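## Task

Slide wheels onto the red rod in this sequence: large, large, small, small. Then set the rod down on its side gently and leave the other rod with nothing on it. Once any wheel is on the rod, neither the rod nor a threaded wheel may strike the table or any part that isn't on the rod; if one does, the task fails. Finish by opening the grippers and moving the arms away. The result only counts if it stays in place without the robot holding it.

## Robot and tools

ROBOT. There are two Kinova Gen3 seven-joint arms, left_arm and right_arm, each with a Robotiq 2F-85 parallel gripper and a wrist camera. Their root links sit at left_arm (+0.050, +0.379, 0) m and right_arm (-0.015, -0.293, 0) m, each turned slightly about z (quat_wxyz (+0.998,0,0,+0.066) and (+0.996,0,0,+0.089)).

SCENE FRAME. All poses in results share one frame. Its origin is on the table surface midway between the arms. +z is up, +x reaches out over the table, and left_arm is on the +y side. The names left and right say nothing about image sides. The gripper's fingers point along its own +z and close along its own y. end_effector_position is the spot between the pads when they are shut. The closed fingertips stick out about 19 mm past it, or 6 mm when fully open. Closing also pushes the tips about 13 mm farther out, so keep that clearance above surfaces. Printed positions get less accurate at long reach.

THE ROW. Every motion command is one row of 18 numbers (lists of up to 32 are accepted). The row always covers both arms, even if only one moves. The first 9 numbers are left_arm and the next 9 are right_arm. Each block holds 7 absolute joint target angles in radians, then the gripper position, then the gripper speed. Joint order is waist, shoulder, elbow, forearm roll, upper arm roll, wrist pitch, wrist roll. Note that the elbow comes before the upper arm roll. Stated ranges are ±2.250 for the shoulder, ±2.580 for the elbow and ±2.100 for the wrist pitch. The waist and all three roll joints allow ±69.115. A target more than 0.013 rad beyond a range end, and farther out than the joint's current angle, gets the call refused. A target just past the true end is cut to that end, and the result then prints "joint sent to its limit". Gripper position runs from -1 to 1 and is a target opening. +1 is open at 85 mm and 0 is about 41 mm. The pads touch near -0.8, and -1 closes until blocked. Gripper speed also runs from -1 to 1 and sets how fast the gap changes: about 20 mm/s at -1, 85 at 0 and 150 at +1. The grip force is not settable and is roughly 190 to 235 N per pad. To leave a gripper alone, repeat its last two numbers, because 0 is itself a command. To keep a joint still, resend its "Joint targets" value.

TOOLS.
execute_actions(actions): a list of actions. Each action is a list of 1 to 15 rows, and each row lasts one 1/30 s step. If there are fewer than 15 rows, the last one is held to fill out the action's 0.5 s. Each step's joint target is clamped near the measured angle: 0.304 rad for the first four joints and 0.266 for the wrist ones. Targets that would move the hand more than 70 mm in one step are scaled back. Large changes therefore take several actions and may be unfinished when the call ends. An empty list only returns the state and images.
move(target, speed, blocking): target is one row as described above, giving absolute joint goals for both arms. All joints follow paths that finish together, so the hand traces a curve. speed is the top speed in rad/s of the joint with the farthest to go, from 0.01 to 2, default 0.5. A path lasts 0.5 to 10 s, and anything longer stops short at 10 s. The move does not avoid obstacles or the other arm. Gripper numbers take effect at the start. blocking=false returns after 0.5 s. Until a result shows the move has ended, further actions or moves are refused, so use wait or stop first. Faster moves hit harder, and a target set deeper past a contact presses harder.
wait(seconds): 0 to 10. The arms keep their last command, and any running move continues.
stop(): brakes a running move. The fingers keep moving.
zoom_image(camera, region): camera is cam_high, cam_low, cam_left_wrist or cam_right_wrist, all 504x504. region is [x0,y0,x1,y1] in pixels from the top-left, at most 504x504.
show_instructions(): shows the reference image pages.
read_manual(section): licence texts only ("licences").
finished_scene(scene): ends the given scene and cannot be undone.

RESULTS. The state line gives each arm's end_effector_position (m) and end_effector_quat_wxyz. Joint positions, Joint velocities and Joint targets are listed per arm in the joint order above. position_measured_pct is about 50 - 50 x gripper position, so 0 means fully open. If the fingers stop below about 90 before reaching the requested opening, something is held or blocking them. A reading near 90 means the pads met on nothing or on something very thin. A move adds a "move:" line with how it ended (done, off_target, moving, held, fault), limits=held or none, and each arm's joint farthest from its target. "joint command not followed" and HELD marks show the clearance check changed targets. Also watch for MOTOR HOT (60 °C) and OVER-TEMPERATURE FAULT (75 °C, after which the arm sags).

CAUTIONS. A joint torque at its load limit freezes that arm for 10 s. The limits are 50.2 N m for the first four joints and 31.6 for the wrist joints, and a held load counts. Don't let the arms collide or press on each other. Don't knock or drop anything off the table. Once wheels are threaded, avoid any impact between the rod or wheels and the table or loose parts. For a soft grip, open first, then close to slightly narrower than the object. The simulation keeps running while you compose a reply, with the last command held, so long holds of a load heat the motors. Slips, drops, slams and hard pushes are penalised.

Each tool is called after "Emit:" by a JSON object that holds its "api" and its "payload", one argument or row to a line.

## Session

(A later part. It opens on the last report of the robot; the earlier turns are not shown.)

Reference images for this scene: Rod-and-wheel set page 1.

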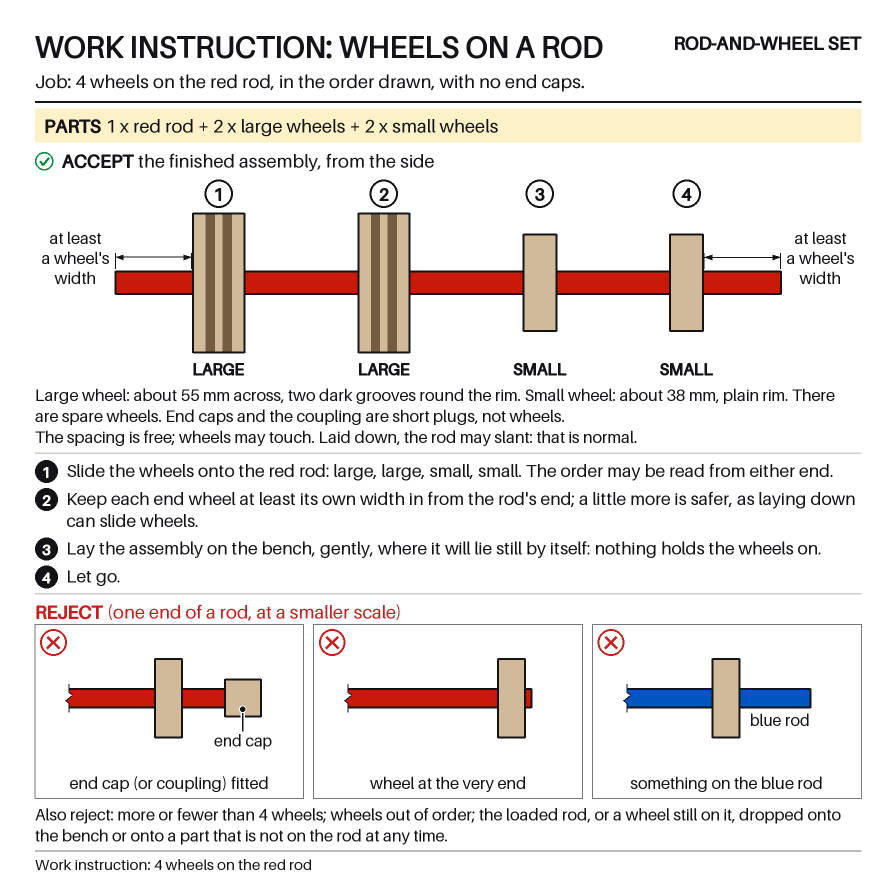

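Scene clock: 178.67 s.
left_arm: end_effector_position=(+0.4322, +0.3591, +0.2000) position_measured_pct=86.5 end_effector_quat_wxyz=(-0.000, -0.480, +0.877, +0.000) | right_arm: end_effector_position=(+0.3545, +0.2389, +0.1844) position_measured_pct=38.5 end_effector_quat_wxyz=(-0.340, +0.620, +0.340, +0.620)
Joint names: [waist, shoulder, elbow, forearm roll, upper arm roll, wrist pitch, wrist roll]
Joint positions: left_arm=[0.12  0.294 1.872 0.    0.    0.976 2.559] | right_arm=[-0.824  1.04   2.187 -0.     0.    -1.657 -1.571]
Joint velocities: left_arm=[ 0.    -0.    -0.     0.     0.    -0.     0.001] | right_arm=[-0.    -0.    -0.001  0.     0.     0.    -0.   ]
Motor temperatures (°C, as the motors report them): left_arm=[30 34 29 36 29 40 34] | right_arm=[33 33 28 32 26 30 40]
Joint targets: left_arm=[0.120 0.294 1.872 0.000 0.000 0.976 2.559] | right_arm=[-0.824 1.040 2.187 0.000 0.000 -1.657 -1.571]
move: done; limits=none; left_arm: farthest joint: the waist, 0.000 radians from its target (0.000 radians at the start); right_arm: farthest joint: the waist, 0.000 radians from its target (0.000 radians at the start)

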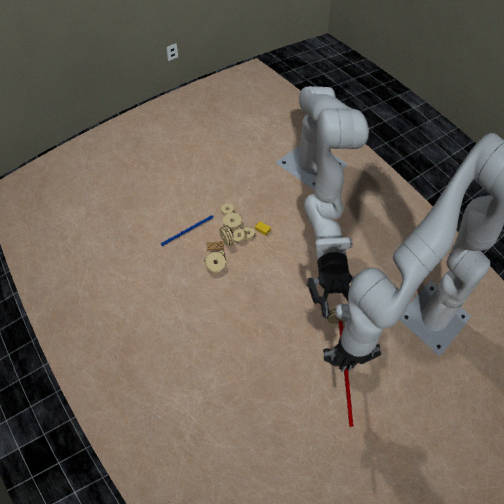

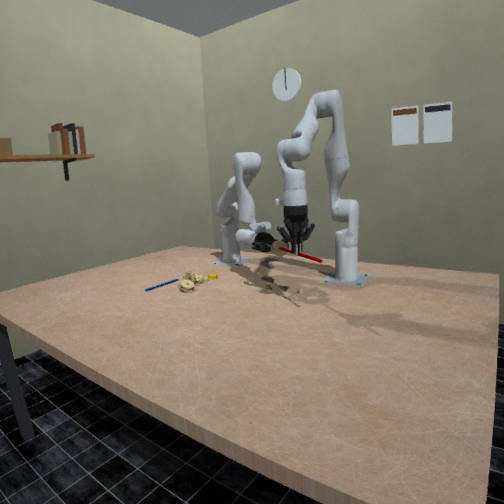

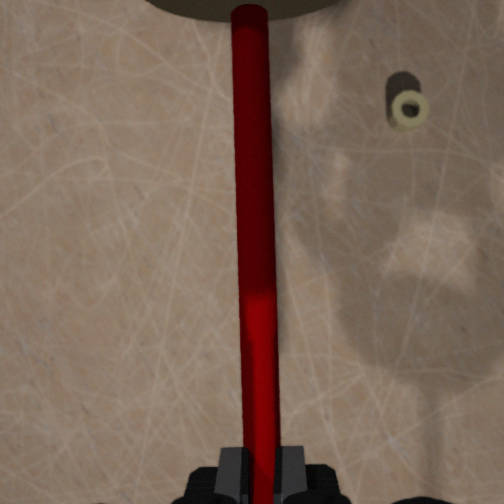

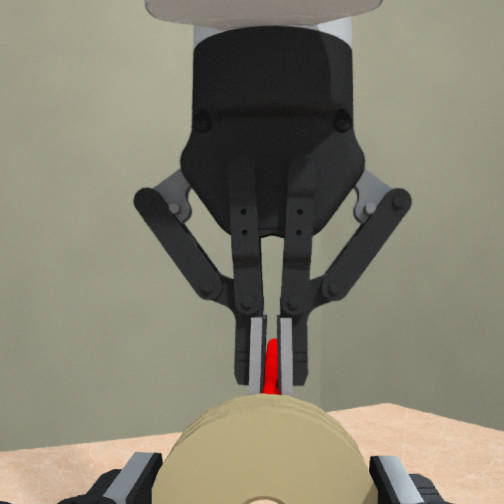

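Emit:
{"api": "move", "payload": {
  "target": [0.1201,0.2941,1.8717,0,0,0.9758,2.5588,-1,0, -0.8235,1.0393,2.1619,0,0,-1.6305,-1.5708,-1,0],
  "speed": 0.015
}}

Emit:
{"api": "zoom_image", "payload": {
  "camera": "cam_left_wrist",
  "region": [130,0,390,100]
}}

Emit:
{"api": "zoom_image", "payload": {
  "camera": "cam_low",
  "region": [268,236,296,260]
}}

Scene clock: 196.70 s.
left_arm: end_effector_position=(+0.4322, +0.3591, +0.2000) position_measured_pct=86.5 end_effector_quat_wxyz=(-0.000, -0.480, +0.877, +0.000) | right_arm: end_effector_position=(+0.3588, +0.2456, +0.1843) position_measured_pct=38.5 end_effector_quat_wxyz=(-0.340, +0.620, +0.340, +0.620)
Joint names: [waist, shoulder, elbow, forearm roll, upper arm roll, wrist pitch, wrist roll]
Joint positions: left_arm=[0.12  0.294 1.872 0.    0.    0.976 2.559] | right_arm=[-0.824  1.039  2.162 -0.    -0.    -1.631 -1.571]
Joint velocities: left_arm=[-0.001  0.    -0.     0.001 -0.     0.     0.   ] | right_arm=[-0.    -0.    -0.001  0.     0.     0.    -0.   ]
Motor temperatures (°C, as the motors report them): left_arm=[30 34 29 36 29 40 34] | right_arm=[33 33 28 32 26 30 40]
Joint targets: left_arm=[0.120 0.294 1.872 0.000 0.000 0.976 2.559] | right_arm=[-0.824 1.039 2.162 0.000 0.000 -1.631 -1.571]
move: done; limits=none; left_arm: farthest joint: the waist, 0.000 radians from its target (0.000 radians at the start); right_arm: farthest joint: the waist, 0.000 radians from its target (0.000 radians at the start)

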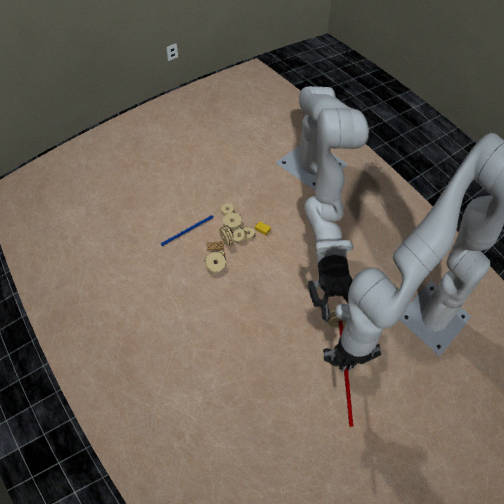

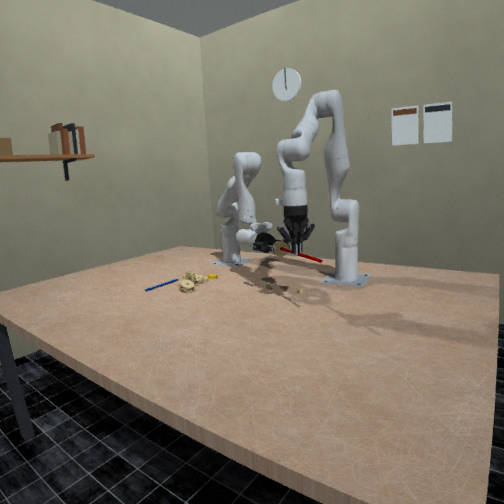

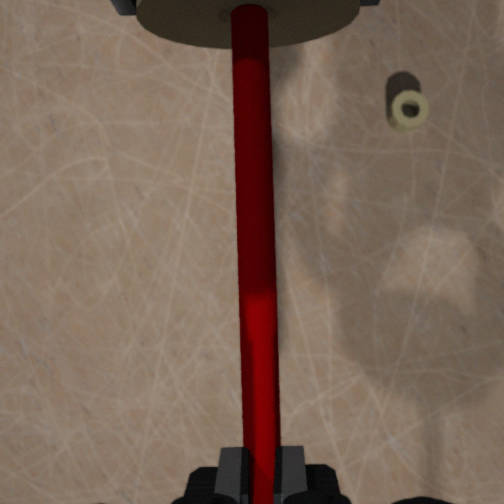

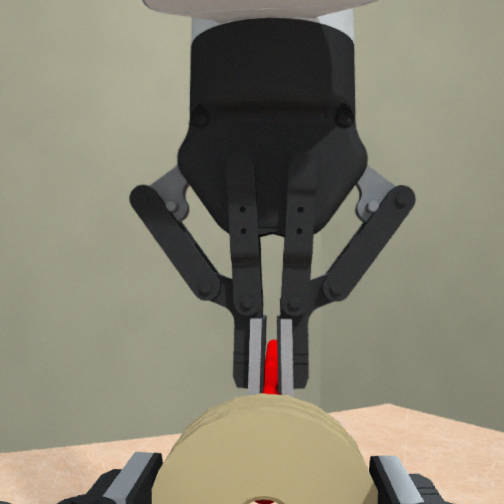

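Region (130, 0, 390, 100) of cam_left_wrist's 504x504 image, scaled by 1.938; it fills the top 194 rows of this view, and the rest is white.

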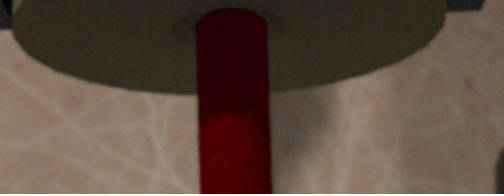

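Region (268, 236, 296, 260) of cam_low's 504x504 image, scaled by 18.000, with more detail than that image has; it fills the top 432 rows of this view, and the rest is white.

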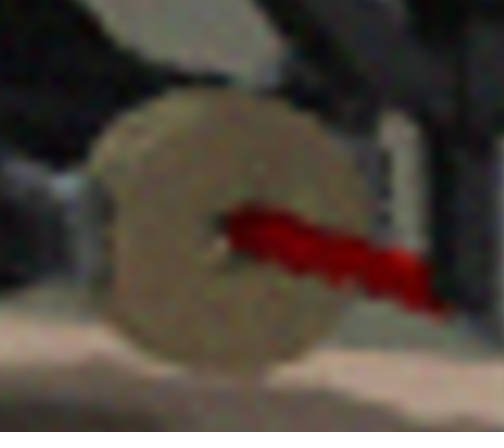

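Emit:
{"api": "move", "payload": {
  "target": [0.1201,0.2941,1.8717,0,0,0.9758,2.5588,-1,0, -0.8235,1.0380,2.1305,0,0,-1.5977,-1.5708,-1,0],
  "speed": 0.015
}}

Emit:
{"api": "zoom_image", "payload": {
  "camera": "cam_left_wrist",
  "region": [130,0,390,100]
}}

Scene clock: 203.23 s.
left_arm: end_effector_position=(+0.4323, +0.3592, +0.1999) position_measured_pct=86.5 end_effector_quat_wxyz=(+0.000, -0.480, +0.877, +0.000) | right_arm: end_effector_position=(+0.3641, +0.2541, +0.1844) position_measured_pct=38.5 end_effector_quat_wxyz=(-0.340, +0.620, +0.340, +0.620)
Joint names: [waist, shoulder, elbow, forearm roll, upper arm roll, wrist pitch, wrist roll]
Joint positions: left_arm=[ 0.12   0.294  1.872 -0.    -0.     0.976  2.559] | right_arm=[-0.824  1.038  2.13   0.    -0.    -1.598 -1.571]
Joint velocities: left_arm=[-0.    -0.    -0.     0.     0.    -0.001  0.   ] | right_arm=[-0.  0. -0. -0. -0.  0. -0.]
Motor temperatures (°C, as the motors report them): left_arm=[30 34 29 36 29 40 34] | right_arm=[33 33 28 32 26 30 40]
Joint targets: left_arm=[0.120 0.294 1.872 0.000 0.000 0.976 2.559] | right_arm=[-0.824 1.038 2.130 0.000 0.000 -1.598 -1.571]
move: done; limits=none; left_arm: farthest joint: the waist, 0.000 radians from its target (0.000 radians at the start); right_arm: farthest joint: the waist, 0.000 radians from its target (0.000 radians at the start)

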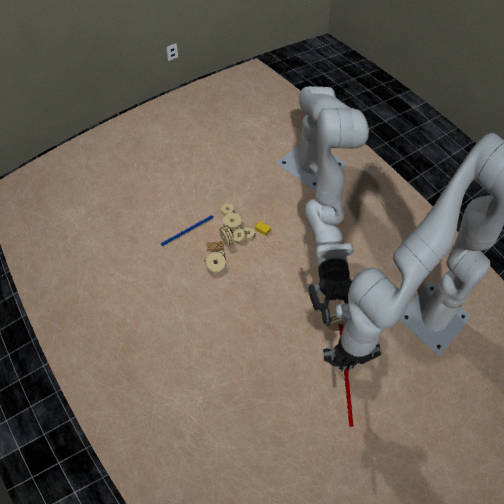

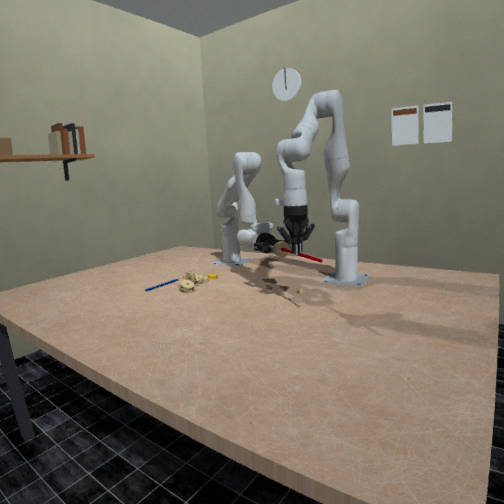

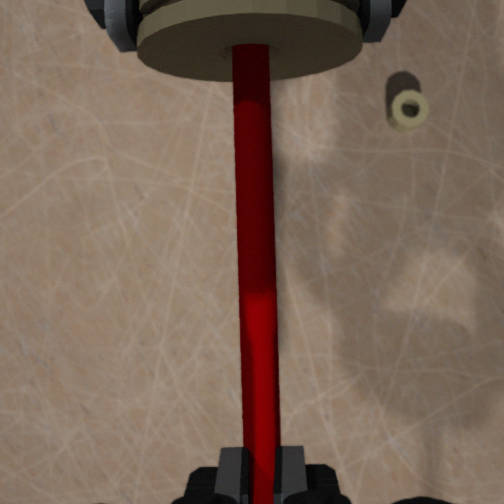

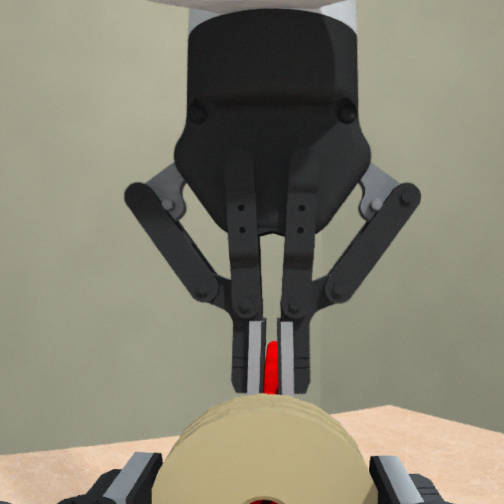

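Region (130, 0, 390, 100) of cam_left_wrist's 504x504 image, scaled by 1.938; it fills the top 194 rows of this view, and the rest is white.

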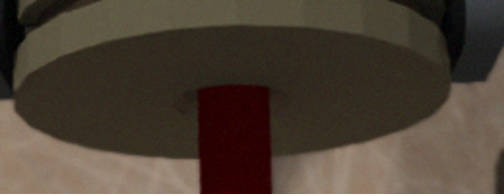

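Emit:
{"api": "move", "payload": {
  "target": [0.1201,0.2941,1.8717,0,0,0.9758,2.5588,-1,0, -0.8235,1.0378,2.0828,0,0,-1.5498,-1.5708,-1,0],
  "speed": 0.03
}}

Scene clock: 209.10 s.
left_arm: end_effector_position=(+0.4323, +0.3593, +0.1999) position_measured_pct=86.5 end_effector_quat_wxyz=(-0.000, -0.480, +0.877, +0.000) | right_arm: end_effector_position=(+0.3722, +0.2668, +0.1847) position_measured_pct=38.5 end_effector_quat_wxyz=(-0.340, +0.620, +0.340, +0.620)
Joint names: [waist, shoulder, elbow, forearm roll, upper arm roll, wrist pitch, wrist roll]
Joint positions: left_arm=[ 0.12   0.294  1.872 -0.    -0.     0.976  2.559] | right_arm=[-0.824  1.037  2.083  0.    -0.    -1.55  -1.571]
Joint velocities: left_arm=[ 0.001  0.    -0.     0.001 -0.     0.001 -0.   ] | right_arm=[-0.     0.    -0.001 -0.    -0.     0.001  0.   ]
Motor temperatures (°C, as the motors report them): left_arm=[30 34 29 36 29 40 34] | right_arm=[33 33 28 32 26 30 40]
Joint targets: left_arm=[0.120 0.294 1.872 0.000 0.000 0.976 2.559] | right_arm=[-0.824 1.038 2.083 0.000 0.000 -1.550 -1.571]
move: done; limits=none; left_arm: farthest joint: the waist, 0.000 radians from its target (0.000 radians at the start); right_arm: farthest joint: the waist, 0.000 radians from its target (0.000 radians at the start)

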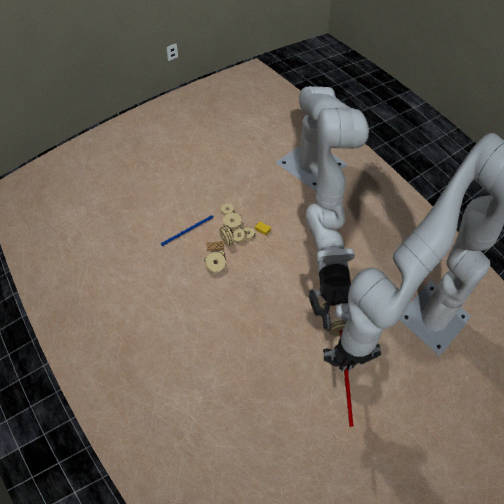

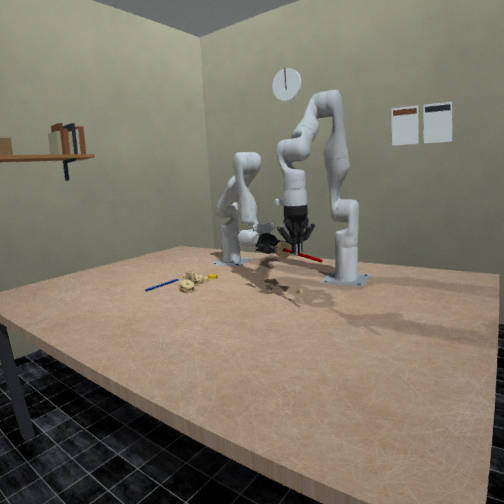

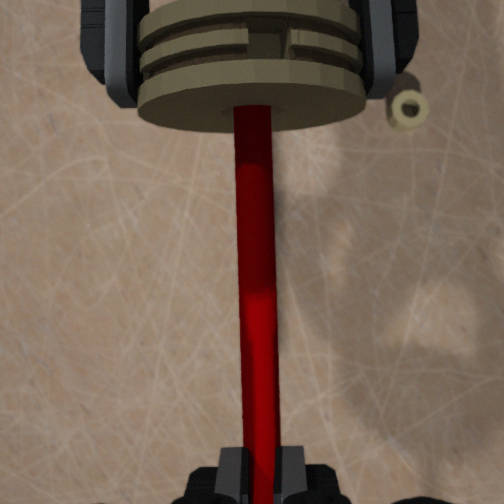

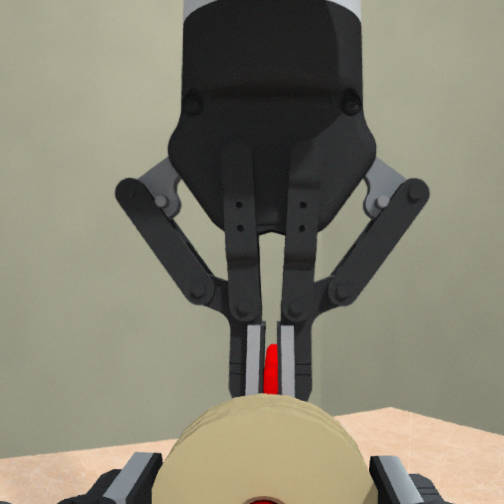

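Emit:
{"api": "move", "payload": {
  "target": [0.1201,0.2941,1.8717,0,0,0.9758,2.5588,-1,0, -0.8235,1.0412,2.0031,0,0,-1.4735,-1.5708,-1,0],
  "speed": 0.04
}}

Emit:
{"api": "execute_actions", "payload": {
  "actions": [
    [[0.1201,0.2941,1.8717,0,0,0.9758,2.5588,-1,0, -0.8235,1.0412,2.0031,0,0,-1.4735,-1.5708,0.55,-0.5]]
  ]
}}

Scene clock: 218.90 s.
left_arm: end_effector_position=(+0.4322, +0.3593, +0.1998) position_measured_pct=86.5 end_effector_quat_wxyz=(-0.000, -0.480, +0.877, +0.000) | right_arm: end_effector_position=(+0.3855, +0.2877, +0.1853) position_measured_pct=38.5 end_effector_quat_wxyz=(-0.340, +0.620, +0.339, +0.621)
Joint names: [waist, shoulder, elbow, forearm roll, upper arm roll, wrist pitch, wrist roll]
Joint positions: left_arm=[ 0.12   0.295  1.872 -0.    -0.     0.976  2.559] | right_arm=[-0.824  1.04   2.003  0.    -0.    -1.474 -1.571]
Joint velocities: left_arm=[-0.     0.     0.    -0.001  0.     0.    -0.   ] | right_arm=[ 0.    -0.     0.001  0.    -0.     0.    -0.   ]
Motor temperatures (°C, as the motors report them): left_arm=[30 34 29 36 29 40 34] | right_arm=[33 33 28 32 26 30 40]
Joint targets: left_arm=[0.120 0.294 1.872 0.000 0.000 0.976 2.559] | right_arm=[-0.824 1.041 2.003 0.000 0.000 -1.474 -1.571]
move: done; limits=none; left_arm: farthest joint: the waist, 0.000 radians from its target (0.000 radians at the start); right_arm: farthest joint: the shoulder, 0.001 radians from its target (0.004 radians at the start)

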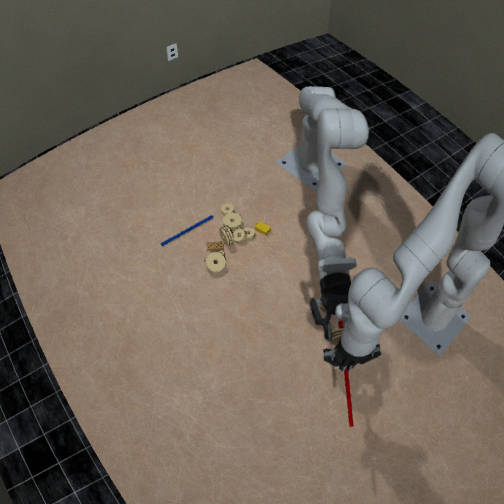

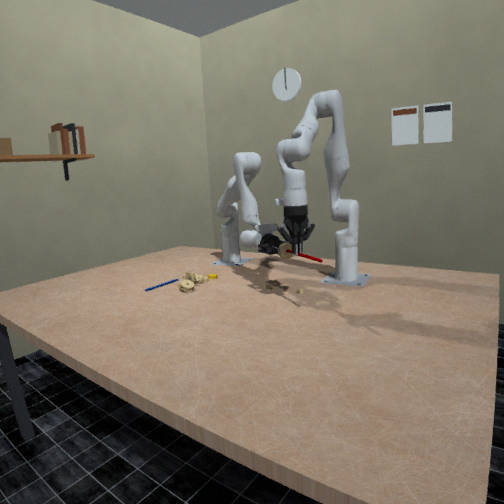

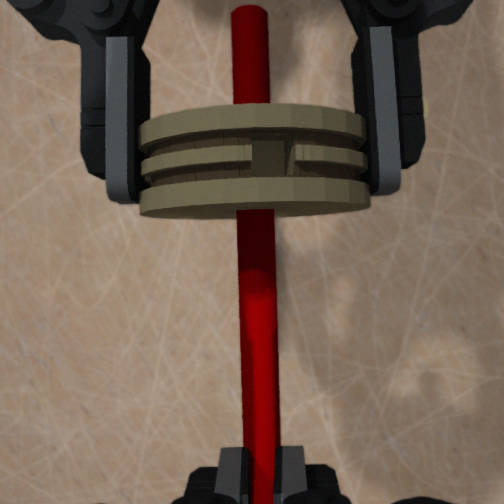

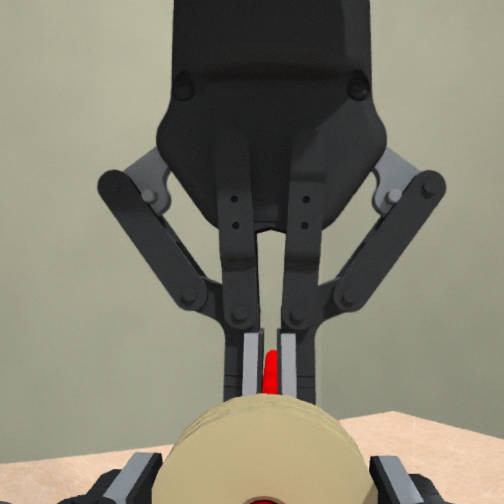

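Scene clock: 219.40 s.
left_arm: end_effector_position=(+0.4322, +0.3592, +0.1999) position_measured_pct=86.5 end_effector_quat_wxyz=(-0.000, -0.480, +0.877, +0.000) | right_arm: end_effector_position=(+0.3855, +0.2875, +0.1845) position_measured_pct=22.6 end_effector_quat_wxyz=(-0.340, +0.620, +0.340, +0.620)
Joint names: [waist, shoulder, elbow, forearm roll, upper arm roll, wrist pitch, wrist roll]
Joint positions: left_arm=[ 0.12   0.294  1.872 -0.    -0.     0.976  2.559] | right_arm=[-0.824  1.041  2.003 -0.     0.    -1.473 -1.571]
Joint velocities: left_arm=[ 0. -0.  0.  0.  0.  0. -0.] | right_arm=[ 0.     0.    -0.002 -0.    -0.    -0.     0.   ]
Motor temperatures (°C, as the motors report them): left_arm=[30 34 29 36 29 40 34] | right_arm=[33 33 28 32 26 30 40]
Joint targets: left_arm=[0.120 0.294 1.872 0.000 0.000 0.976 2.559] | right_arm=[-0.824 1.041 2.003 0.000 0.000 -1.474 -1.571]
Step readings (joint positions):
0: left_arm=[0.120 0.295 1.872 -0.000 -0.000 0.976 2.559] | right_arm=[-0.824 1.040 2.003 0.000 -0.000 -1.474 -1.571]
1: left_arm=[0.120 0.295 1.872 -0.000 -0.000 0.976 2.559] | right_arm=[-0.824 1.040 2.003 0.000 -0.000 -1.474 -1.571]
2: left_arm=[0.120 0.295 1.872 -0.000 -0.000 0.976 2.559] | right_arm=[-0.824 1.040 2.003 0.000 -0.000 -1.474 -1.571]
4: left_arm=[0.120 0.295 1.872 0.000 0.000 0.976 2.559] | right_arm=[-0.824 1.040 2.003 0.000 -0.000 -1.474 -1.571]
8: left_arm=[0.120 0.294 1.872 -0.000 -0.000 0.976 2.559] | right_arm=[-0.824 1.041 2.003 -0.000 -0.000 -1.474 -1.571]
15: Joint positions above

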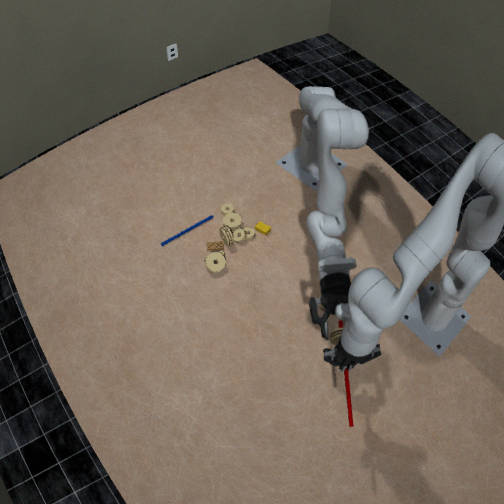

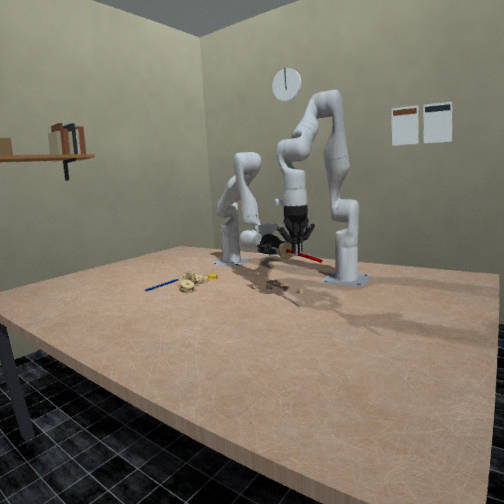

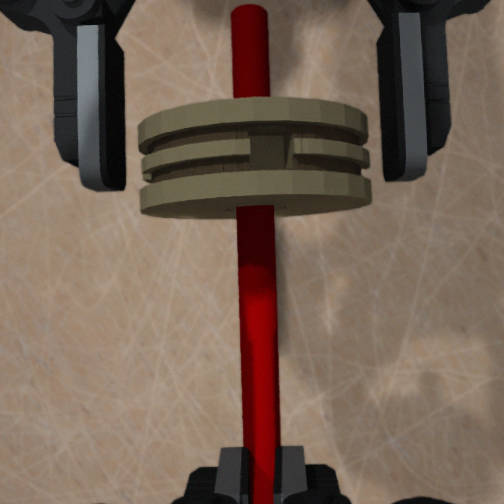

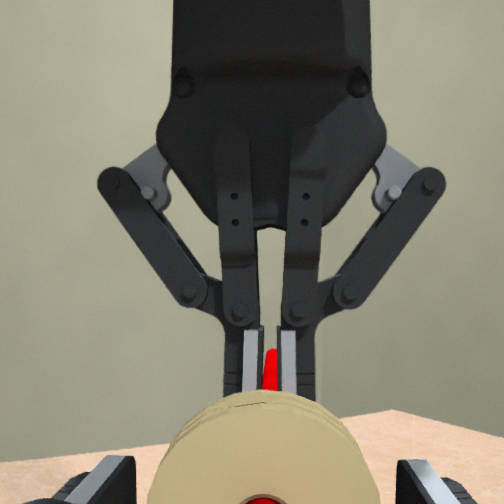

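Emit:
{"api": "move", "payload": {
  "target": [0.1201,0.2941,1.8717,0,0,0.9758,2.5588,-1,0,-0.8235,1.0728,2.358,0,0,-1.86,-1.5708,0.55,0],
  "speed": 0.3
}}

Scene clock: 234.17 s.
left_arm: end_effector_position=(+0.4322, +0.3592, +0.1999) position_measured_pct=86.5 end_effector_quat_wxyz=(-0.000, -0.480, +0.877, +0.000) | right_arm: end_effector_position=(+0.3243, +0.1917, +0.1845) position_measured_pct=22.2 end_effector_quat_wxyz=(-0.340, +0.620, +0.340, +0.620)
Joint names: [waist, shoulder, elbow, forearm roll, upper arm roll, wrist pitch, wrist roll]
Joint positions: left_arm=[ 0.12   0.294  1.872 -0.    -0.     0.976  2.559] | right_arm=[-0.823  1.073  2.358  0.    -0.    -1.86  -1.571]
Joint velocities: left_arm=[-0.     0.001 -0.    -0.     0.    -0.001  0.   ] | right_arm=[-0.     0.001  0.001  0.    -0.    -0.     0.   ]
Motor temperatures (°C, as the motors report them): left_arm=[30 34 29 36 29 40 34] | right_arm=[33 33 28 32 26 30 40]
Joint targets: left_arm=[0.120 0.294 1.872 0.000 0.000 0.976 2.559] | right_arm=[-0.824 1.073 2.358 0.000 0.000 -1.860 -1.571]
move: done; limits=none; left_arm: farthest joint: the waist, 0.000 radians from its target (0.000 radians at the start); right_arm: farthest joint: the waist, 0.000 radians from its target (0.000 radians at the start)

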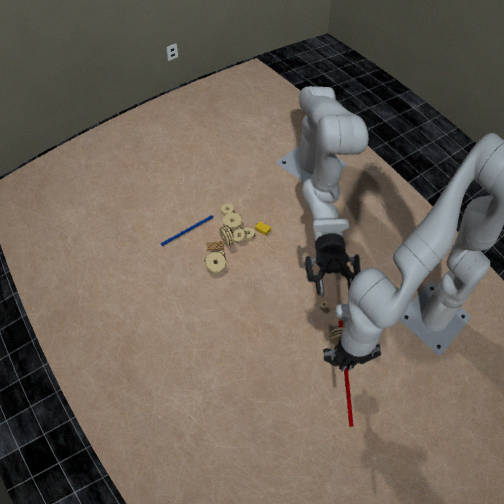

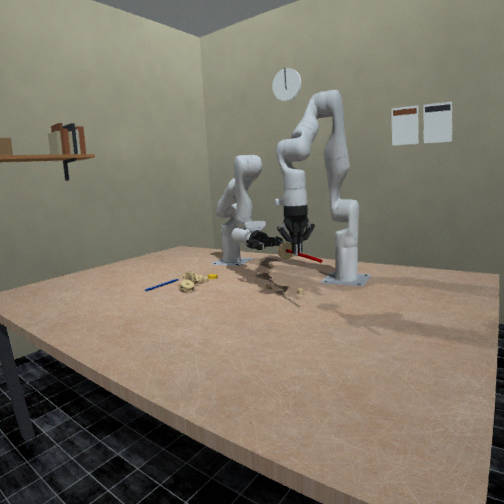

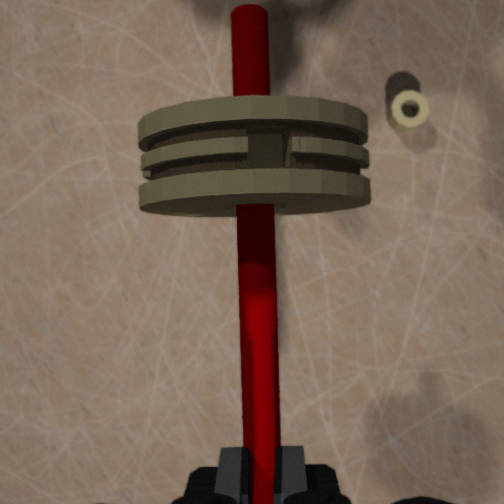

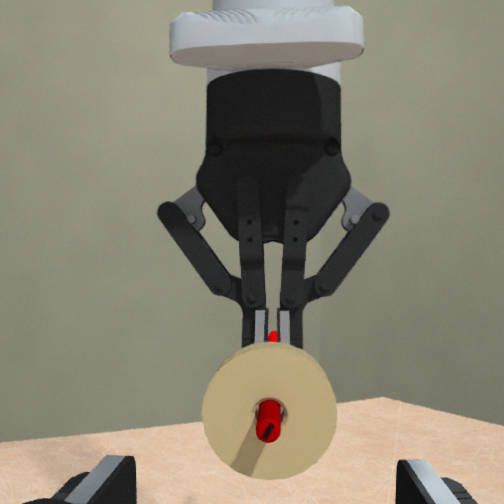

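Emit:
{"api": "move", "payload": {
  "target": [0.1201,0.2941,1.8717,0,0,0.9758,2.5588,-1,0,-0.8235,0.33,2.0,0,0,0.81,-1.5708,0.55,0],
  "speed": 0.9
}}

Emit:
{"api": "move", "payload": {
  "target": [0.1201,0.2941,1.8717,0,0,0.9758,2.5588,-1,0,-0.0741,0.3963,2.0515,0,0,0.6938,-1.5708,0.55,0],
  "speed": 0.8
}}

Scene clock: 243.33 s.
left_arm: end_effector_position=(+0.4322, +0.3592, +0.1999) position_measured_pct=86.5 end_effector_quat_wxyz=(-0.000, -0.480, +0.877, +0.000) | right_arm: end_effector_position=(+0.2024, +0.0009, +0.1551) position_measured_pct=22.2 end_effector_quat_wxyz=(-0.000, +0.877, +0.480, +0.001)
Joint names: [waist, shoulder, elbow, forearm roll, upper arm roll, wrist pitch, wrist roll]
Joint positions: left_arm=[ 0.12   0.294  1.872 -0.    -0.     0.976  2.559] | right_arm=[-0.823  0.33   2.    -0.    -0.     0.81  -1.571]
Joint velocities: left_arm=[-0.    -0.002 -0.    -0.001  0.    -0.001  0.001] | right_arm=[ 0.    -0.003 -0.001 -0.001 -0.     0.     0.   ]
Motor temperatures (°C, as the motors report them): left_arm=[30 34 29 36 29 40 34] | right_arm=[33 33 28 32 26 30 40]
Joint targets: left_arm=[0.120 0.294 1.872 0.000 0.000 0.976 2.559] | right_arm=[-0.824 0.330 2.000 0.000 0.000 0.810 -1.571]
move: done; limits=none; left_arm: farthest joint: the waist, 0.000 radians from its target (0.000 radians at the start); right_arm: farthest joint: the waist, 0.000 radians from its target (0.000 radians at the start)

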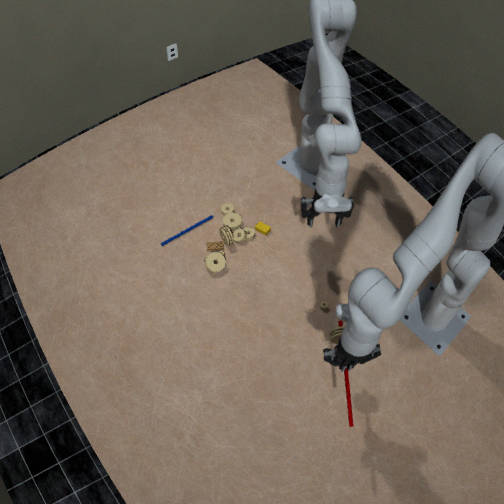

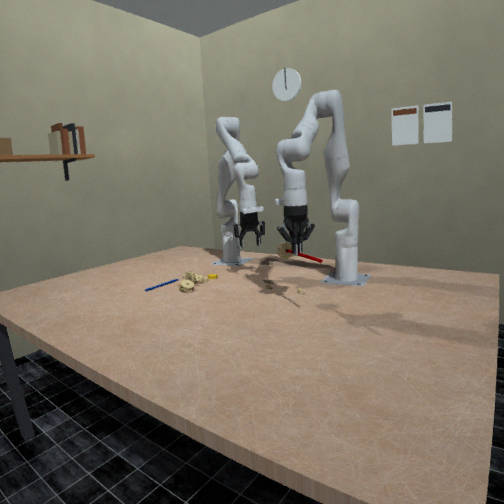

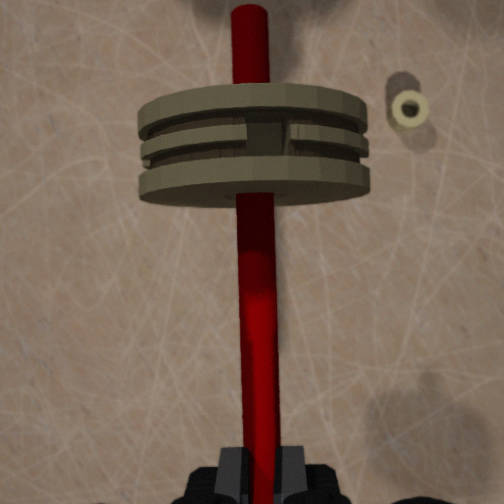

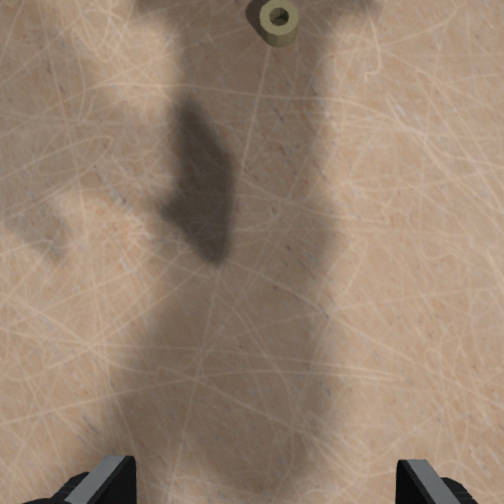

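Scene clock: 244.97 s.
left_arm: end_effector_position=(+0.4322, +0.3592, +0.1999) position_measured_pct=86.5 end_effector_quat_wxyz=(-0.000, -0.480, +0.877, +0.000) | right_arm: end_effector_position=(+0.3431, -0.2262, +0.1200) position_measured_pct=22.2 end_effector_quat_wxyz=(+0.000, +0.992, +0.126, +0.000)
Joint names: [waist, shoulder, elbow, forearm roll, upper arm roll, wrist pitch, wrist roll]
Joint positions: left_arm=[ 0.12   0.294  1.872 -0.    -0.     0.976  2.559] | right_arm=[-0.074  0.396  2.052  0.     0.     0.694 -1.571]
Joint velocities: left_arm=[-0.     0.    -0.    -0.002  0.     0.     0.001] | right_arm=[ 0.003  0.     0.001  0.    -0.     0.     0.   ]
Motor temperatures (°C, as the motors report them): left_arm=[30 34 29 36 29 40 34] | right_arm=[33 33 28 32 26 30 40]
Joint targets: left_arm=[0.120 0.294 1.872 0.000 0.000 0.976 2.559] | right_arm=[-0.074 0.396 2.051 0.000 0.000 0.694 -1.571]
move: done; limits=none; left_arm: farthest joint: the waist, 0.000 radians from its target (0.000 radians at the start); right_arm: farthest joint: the waist, 0.000 radians from its target (0.749 radians at the start)

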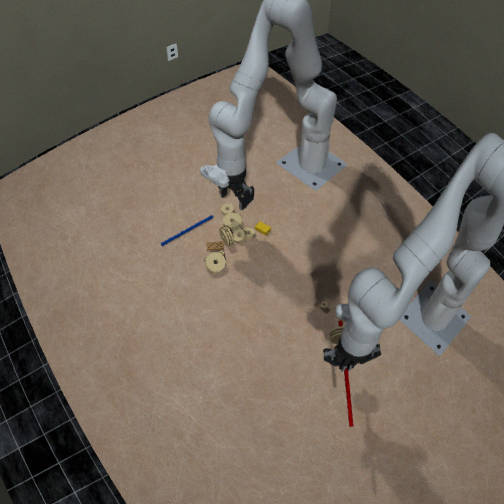

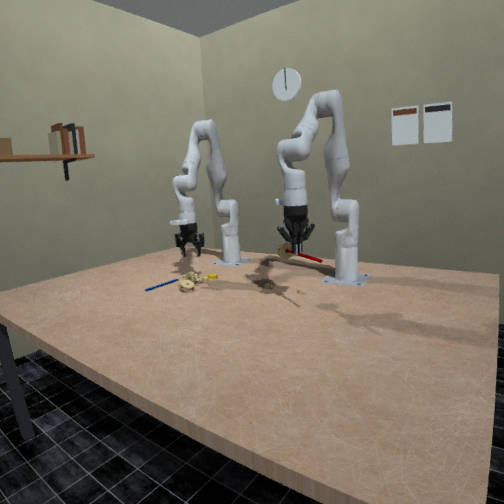

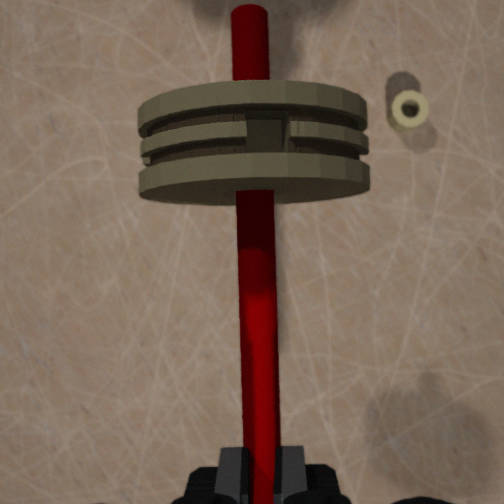

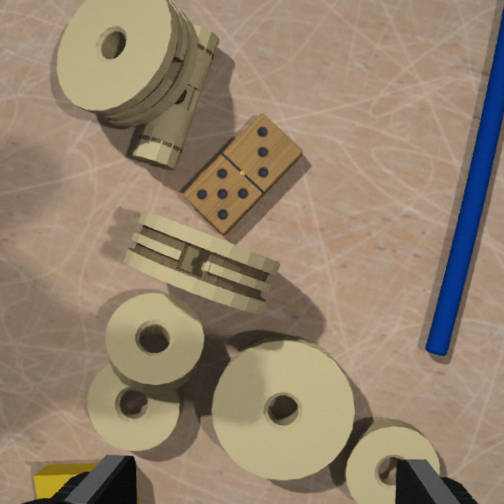

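Emit:
{"api": "move", "payload": {
  "target": [0.1201,0.2941,1.8717,0,0,0.9758,2.5588,-1,0,-0.0610,0.5641,2.0990,0,0,0.4785,-0.858,0.55,0],
  "speed": 0.6
}}

Scene clock: 259.40 s.
left_arm: end_effector_position=(+0.4322, +0.3592, +0.1999) position_measured_pct=86.5 end_effector_quat_wxyz=(-0.000, -0.480, +0.877, +0.000) | right_arm: end_effector_position=(+0.3501, -0.2295, +0.0501) position_measured_pct=22.2 end_effector_quat_wxyz=(+0.000, +0.889, +0.458, +0.000)
Joint names: [waist, shoulder, elbow, forearm roll, upper arm roll, wrist pitch, wrist roll]
Joint positions: left_arm=[ 0.12   0.294  1.872 -0.    -0.     0.976  2.559] | right_arm=[-0.061  0.564  2.099  0.     0.     0.479 -0.858]
Joint velocities: left_arm=[-0.001 -0.     0.     0.    -0.     0.001  0.001] | right_arm=[ 0.     0.003 -0.001 -0.     0.    -0.     0.   ]
Motor temperatures (°C, as the motors report them): left_arm=[30 34 29 36 29 40 34] | right_arm=[33 33 28 32 26 30 40]
Joint targets: left_arm=[0.120 0.294 1.872 0.000 0.000 0.976 2.559] | right_arm=[-0.061 0.564 2.099 0.000 0.000 0.478 -0.858]
move: done; limits=none; left_arm: farthest joint: the waist, 0.000 radians from its target (0.000 radians at the start); right_arm: farthest joint: the waist, 0.000 radians from its target (0.013 radians at the start)

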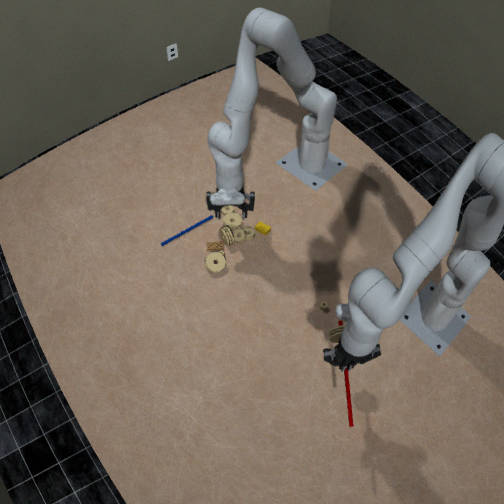

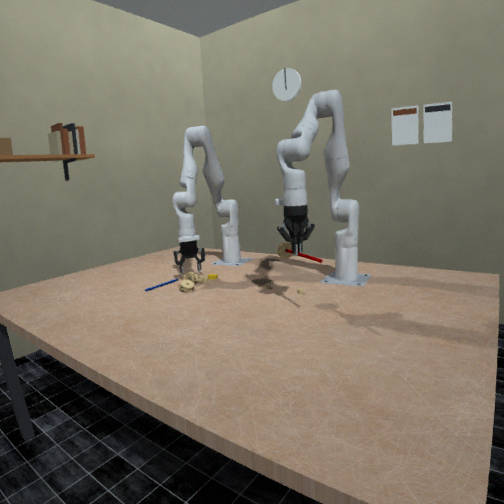

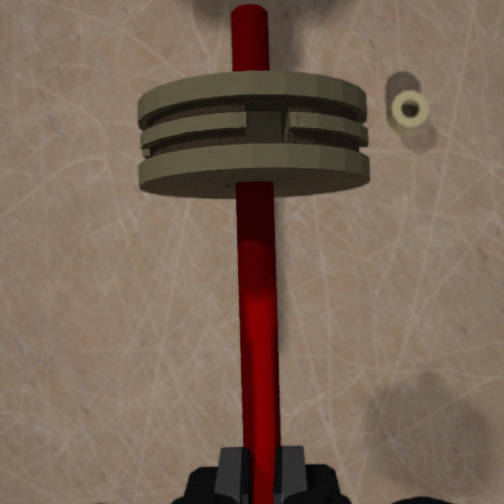

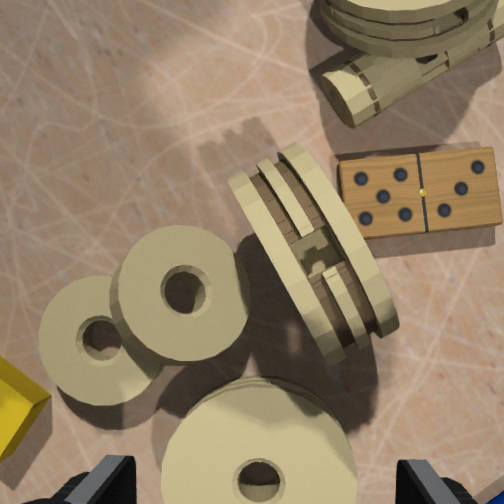

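Emit:
{"api": "move", "payload": {
  "target": [0.1201,0.3161,1.8471,0,0,1.0084,2.5588,-1,0,-0.0610,0.6394,2.1152,0,0,0.3870,-0.858,0.55,0],
  "speed": 0.08
}}

Scene clock: 270.37 s.
left_arm: end_effector_position=(+0.4322, +0.3592, +0.1980) position_measured_pct=86.5 end_effector_quat_wxyz=(-0.013, -0.480, +0.877, +0.007) | right_arm: end_effector_position=(+0.3501, -0.2295, +0.0201) position_measured_pct=22.2 end_effector_quat_wxyz=(+0.000, +0.889, +0.458, +0.000)
Joint names: [waist, shoulder, elbow, forearm roll, upper arm roll, wrist pitch, wrist roll]
Joint positions: left_arm=[ 0.12   0.316  1.847 -0.    -0.     1.008  2.559] | right_arm=[-0.061  0.639  2.115  0.    -0.     0.387 -0.858]
Joint velocities: left_arm=[-0.001  0.001 -0.001  0.001 -0.001  0.     0.   ] | right_arm=[ 0.     0.002 -0.     0.    -0.    -0.     0.   ]
Motor temperatures (°C, as the motors report them): left_arm=[30 34 29 36 29 40 34] | right_arm=[33 33 28 32 26 30 40]
Joint targets: left_arm=[0.120 0.316 1.847 0.000 0.000 1.008 2.559] | right_arm=[-0.061 0.639 2.115 0.000 0.000 0.387 -0.858]
move: done; limits=none; left_arm: farthest joint: the waist, 0.000 radians from its target (0.000 radians at the start); right_arm: farthest joint: the waist, 0.000 radians from its target (0.000 radians at the start)

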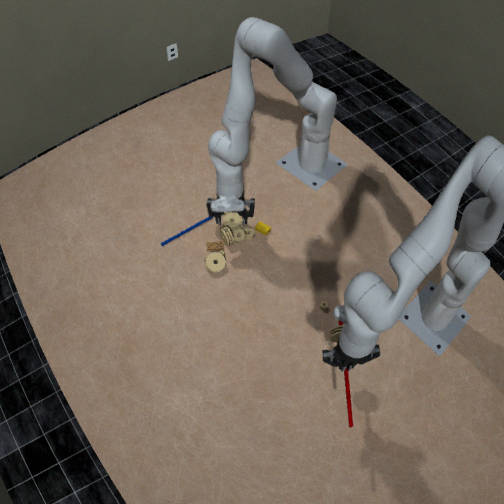

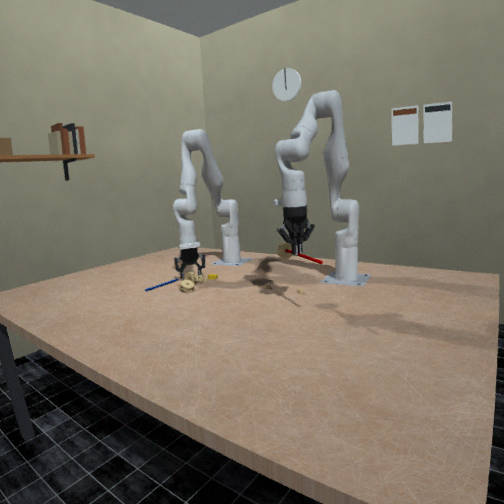

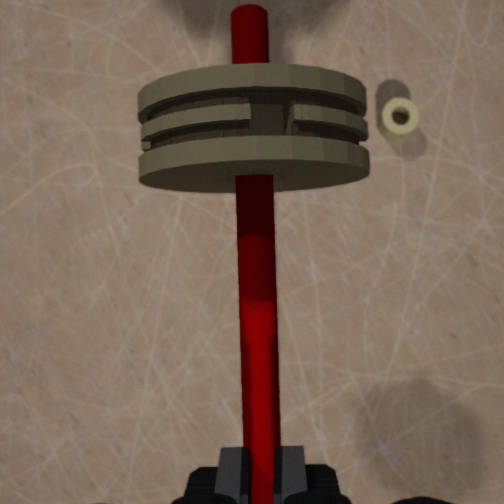

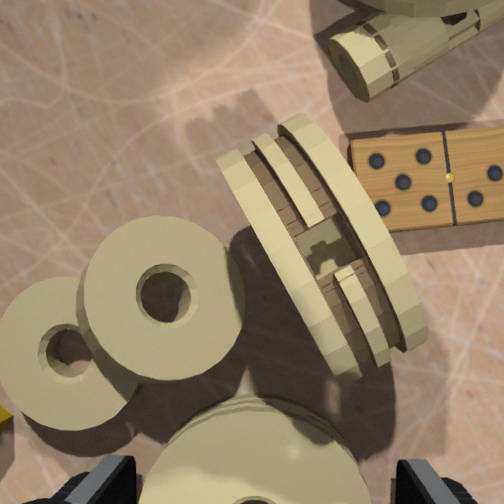

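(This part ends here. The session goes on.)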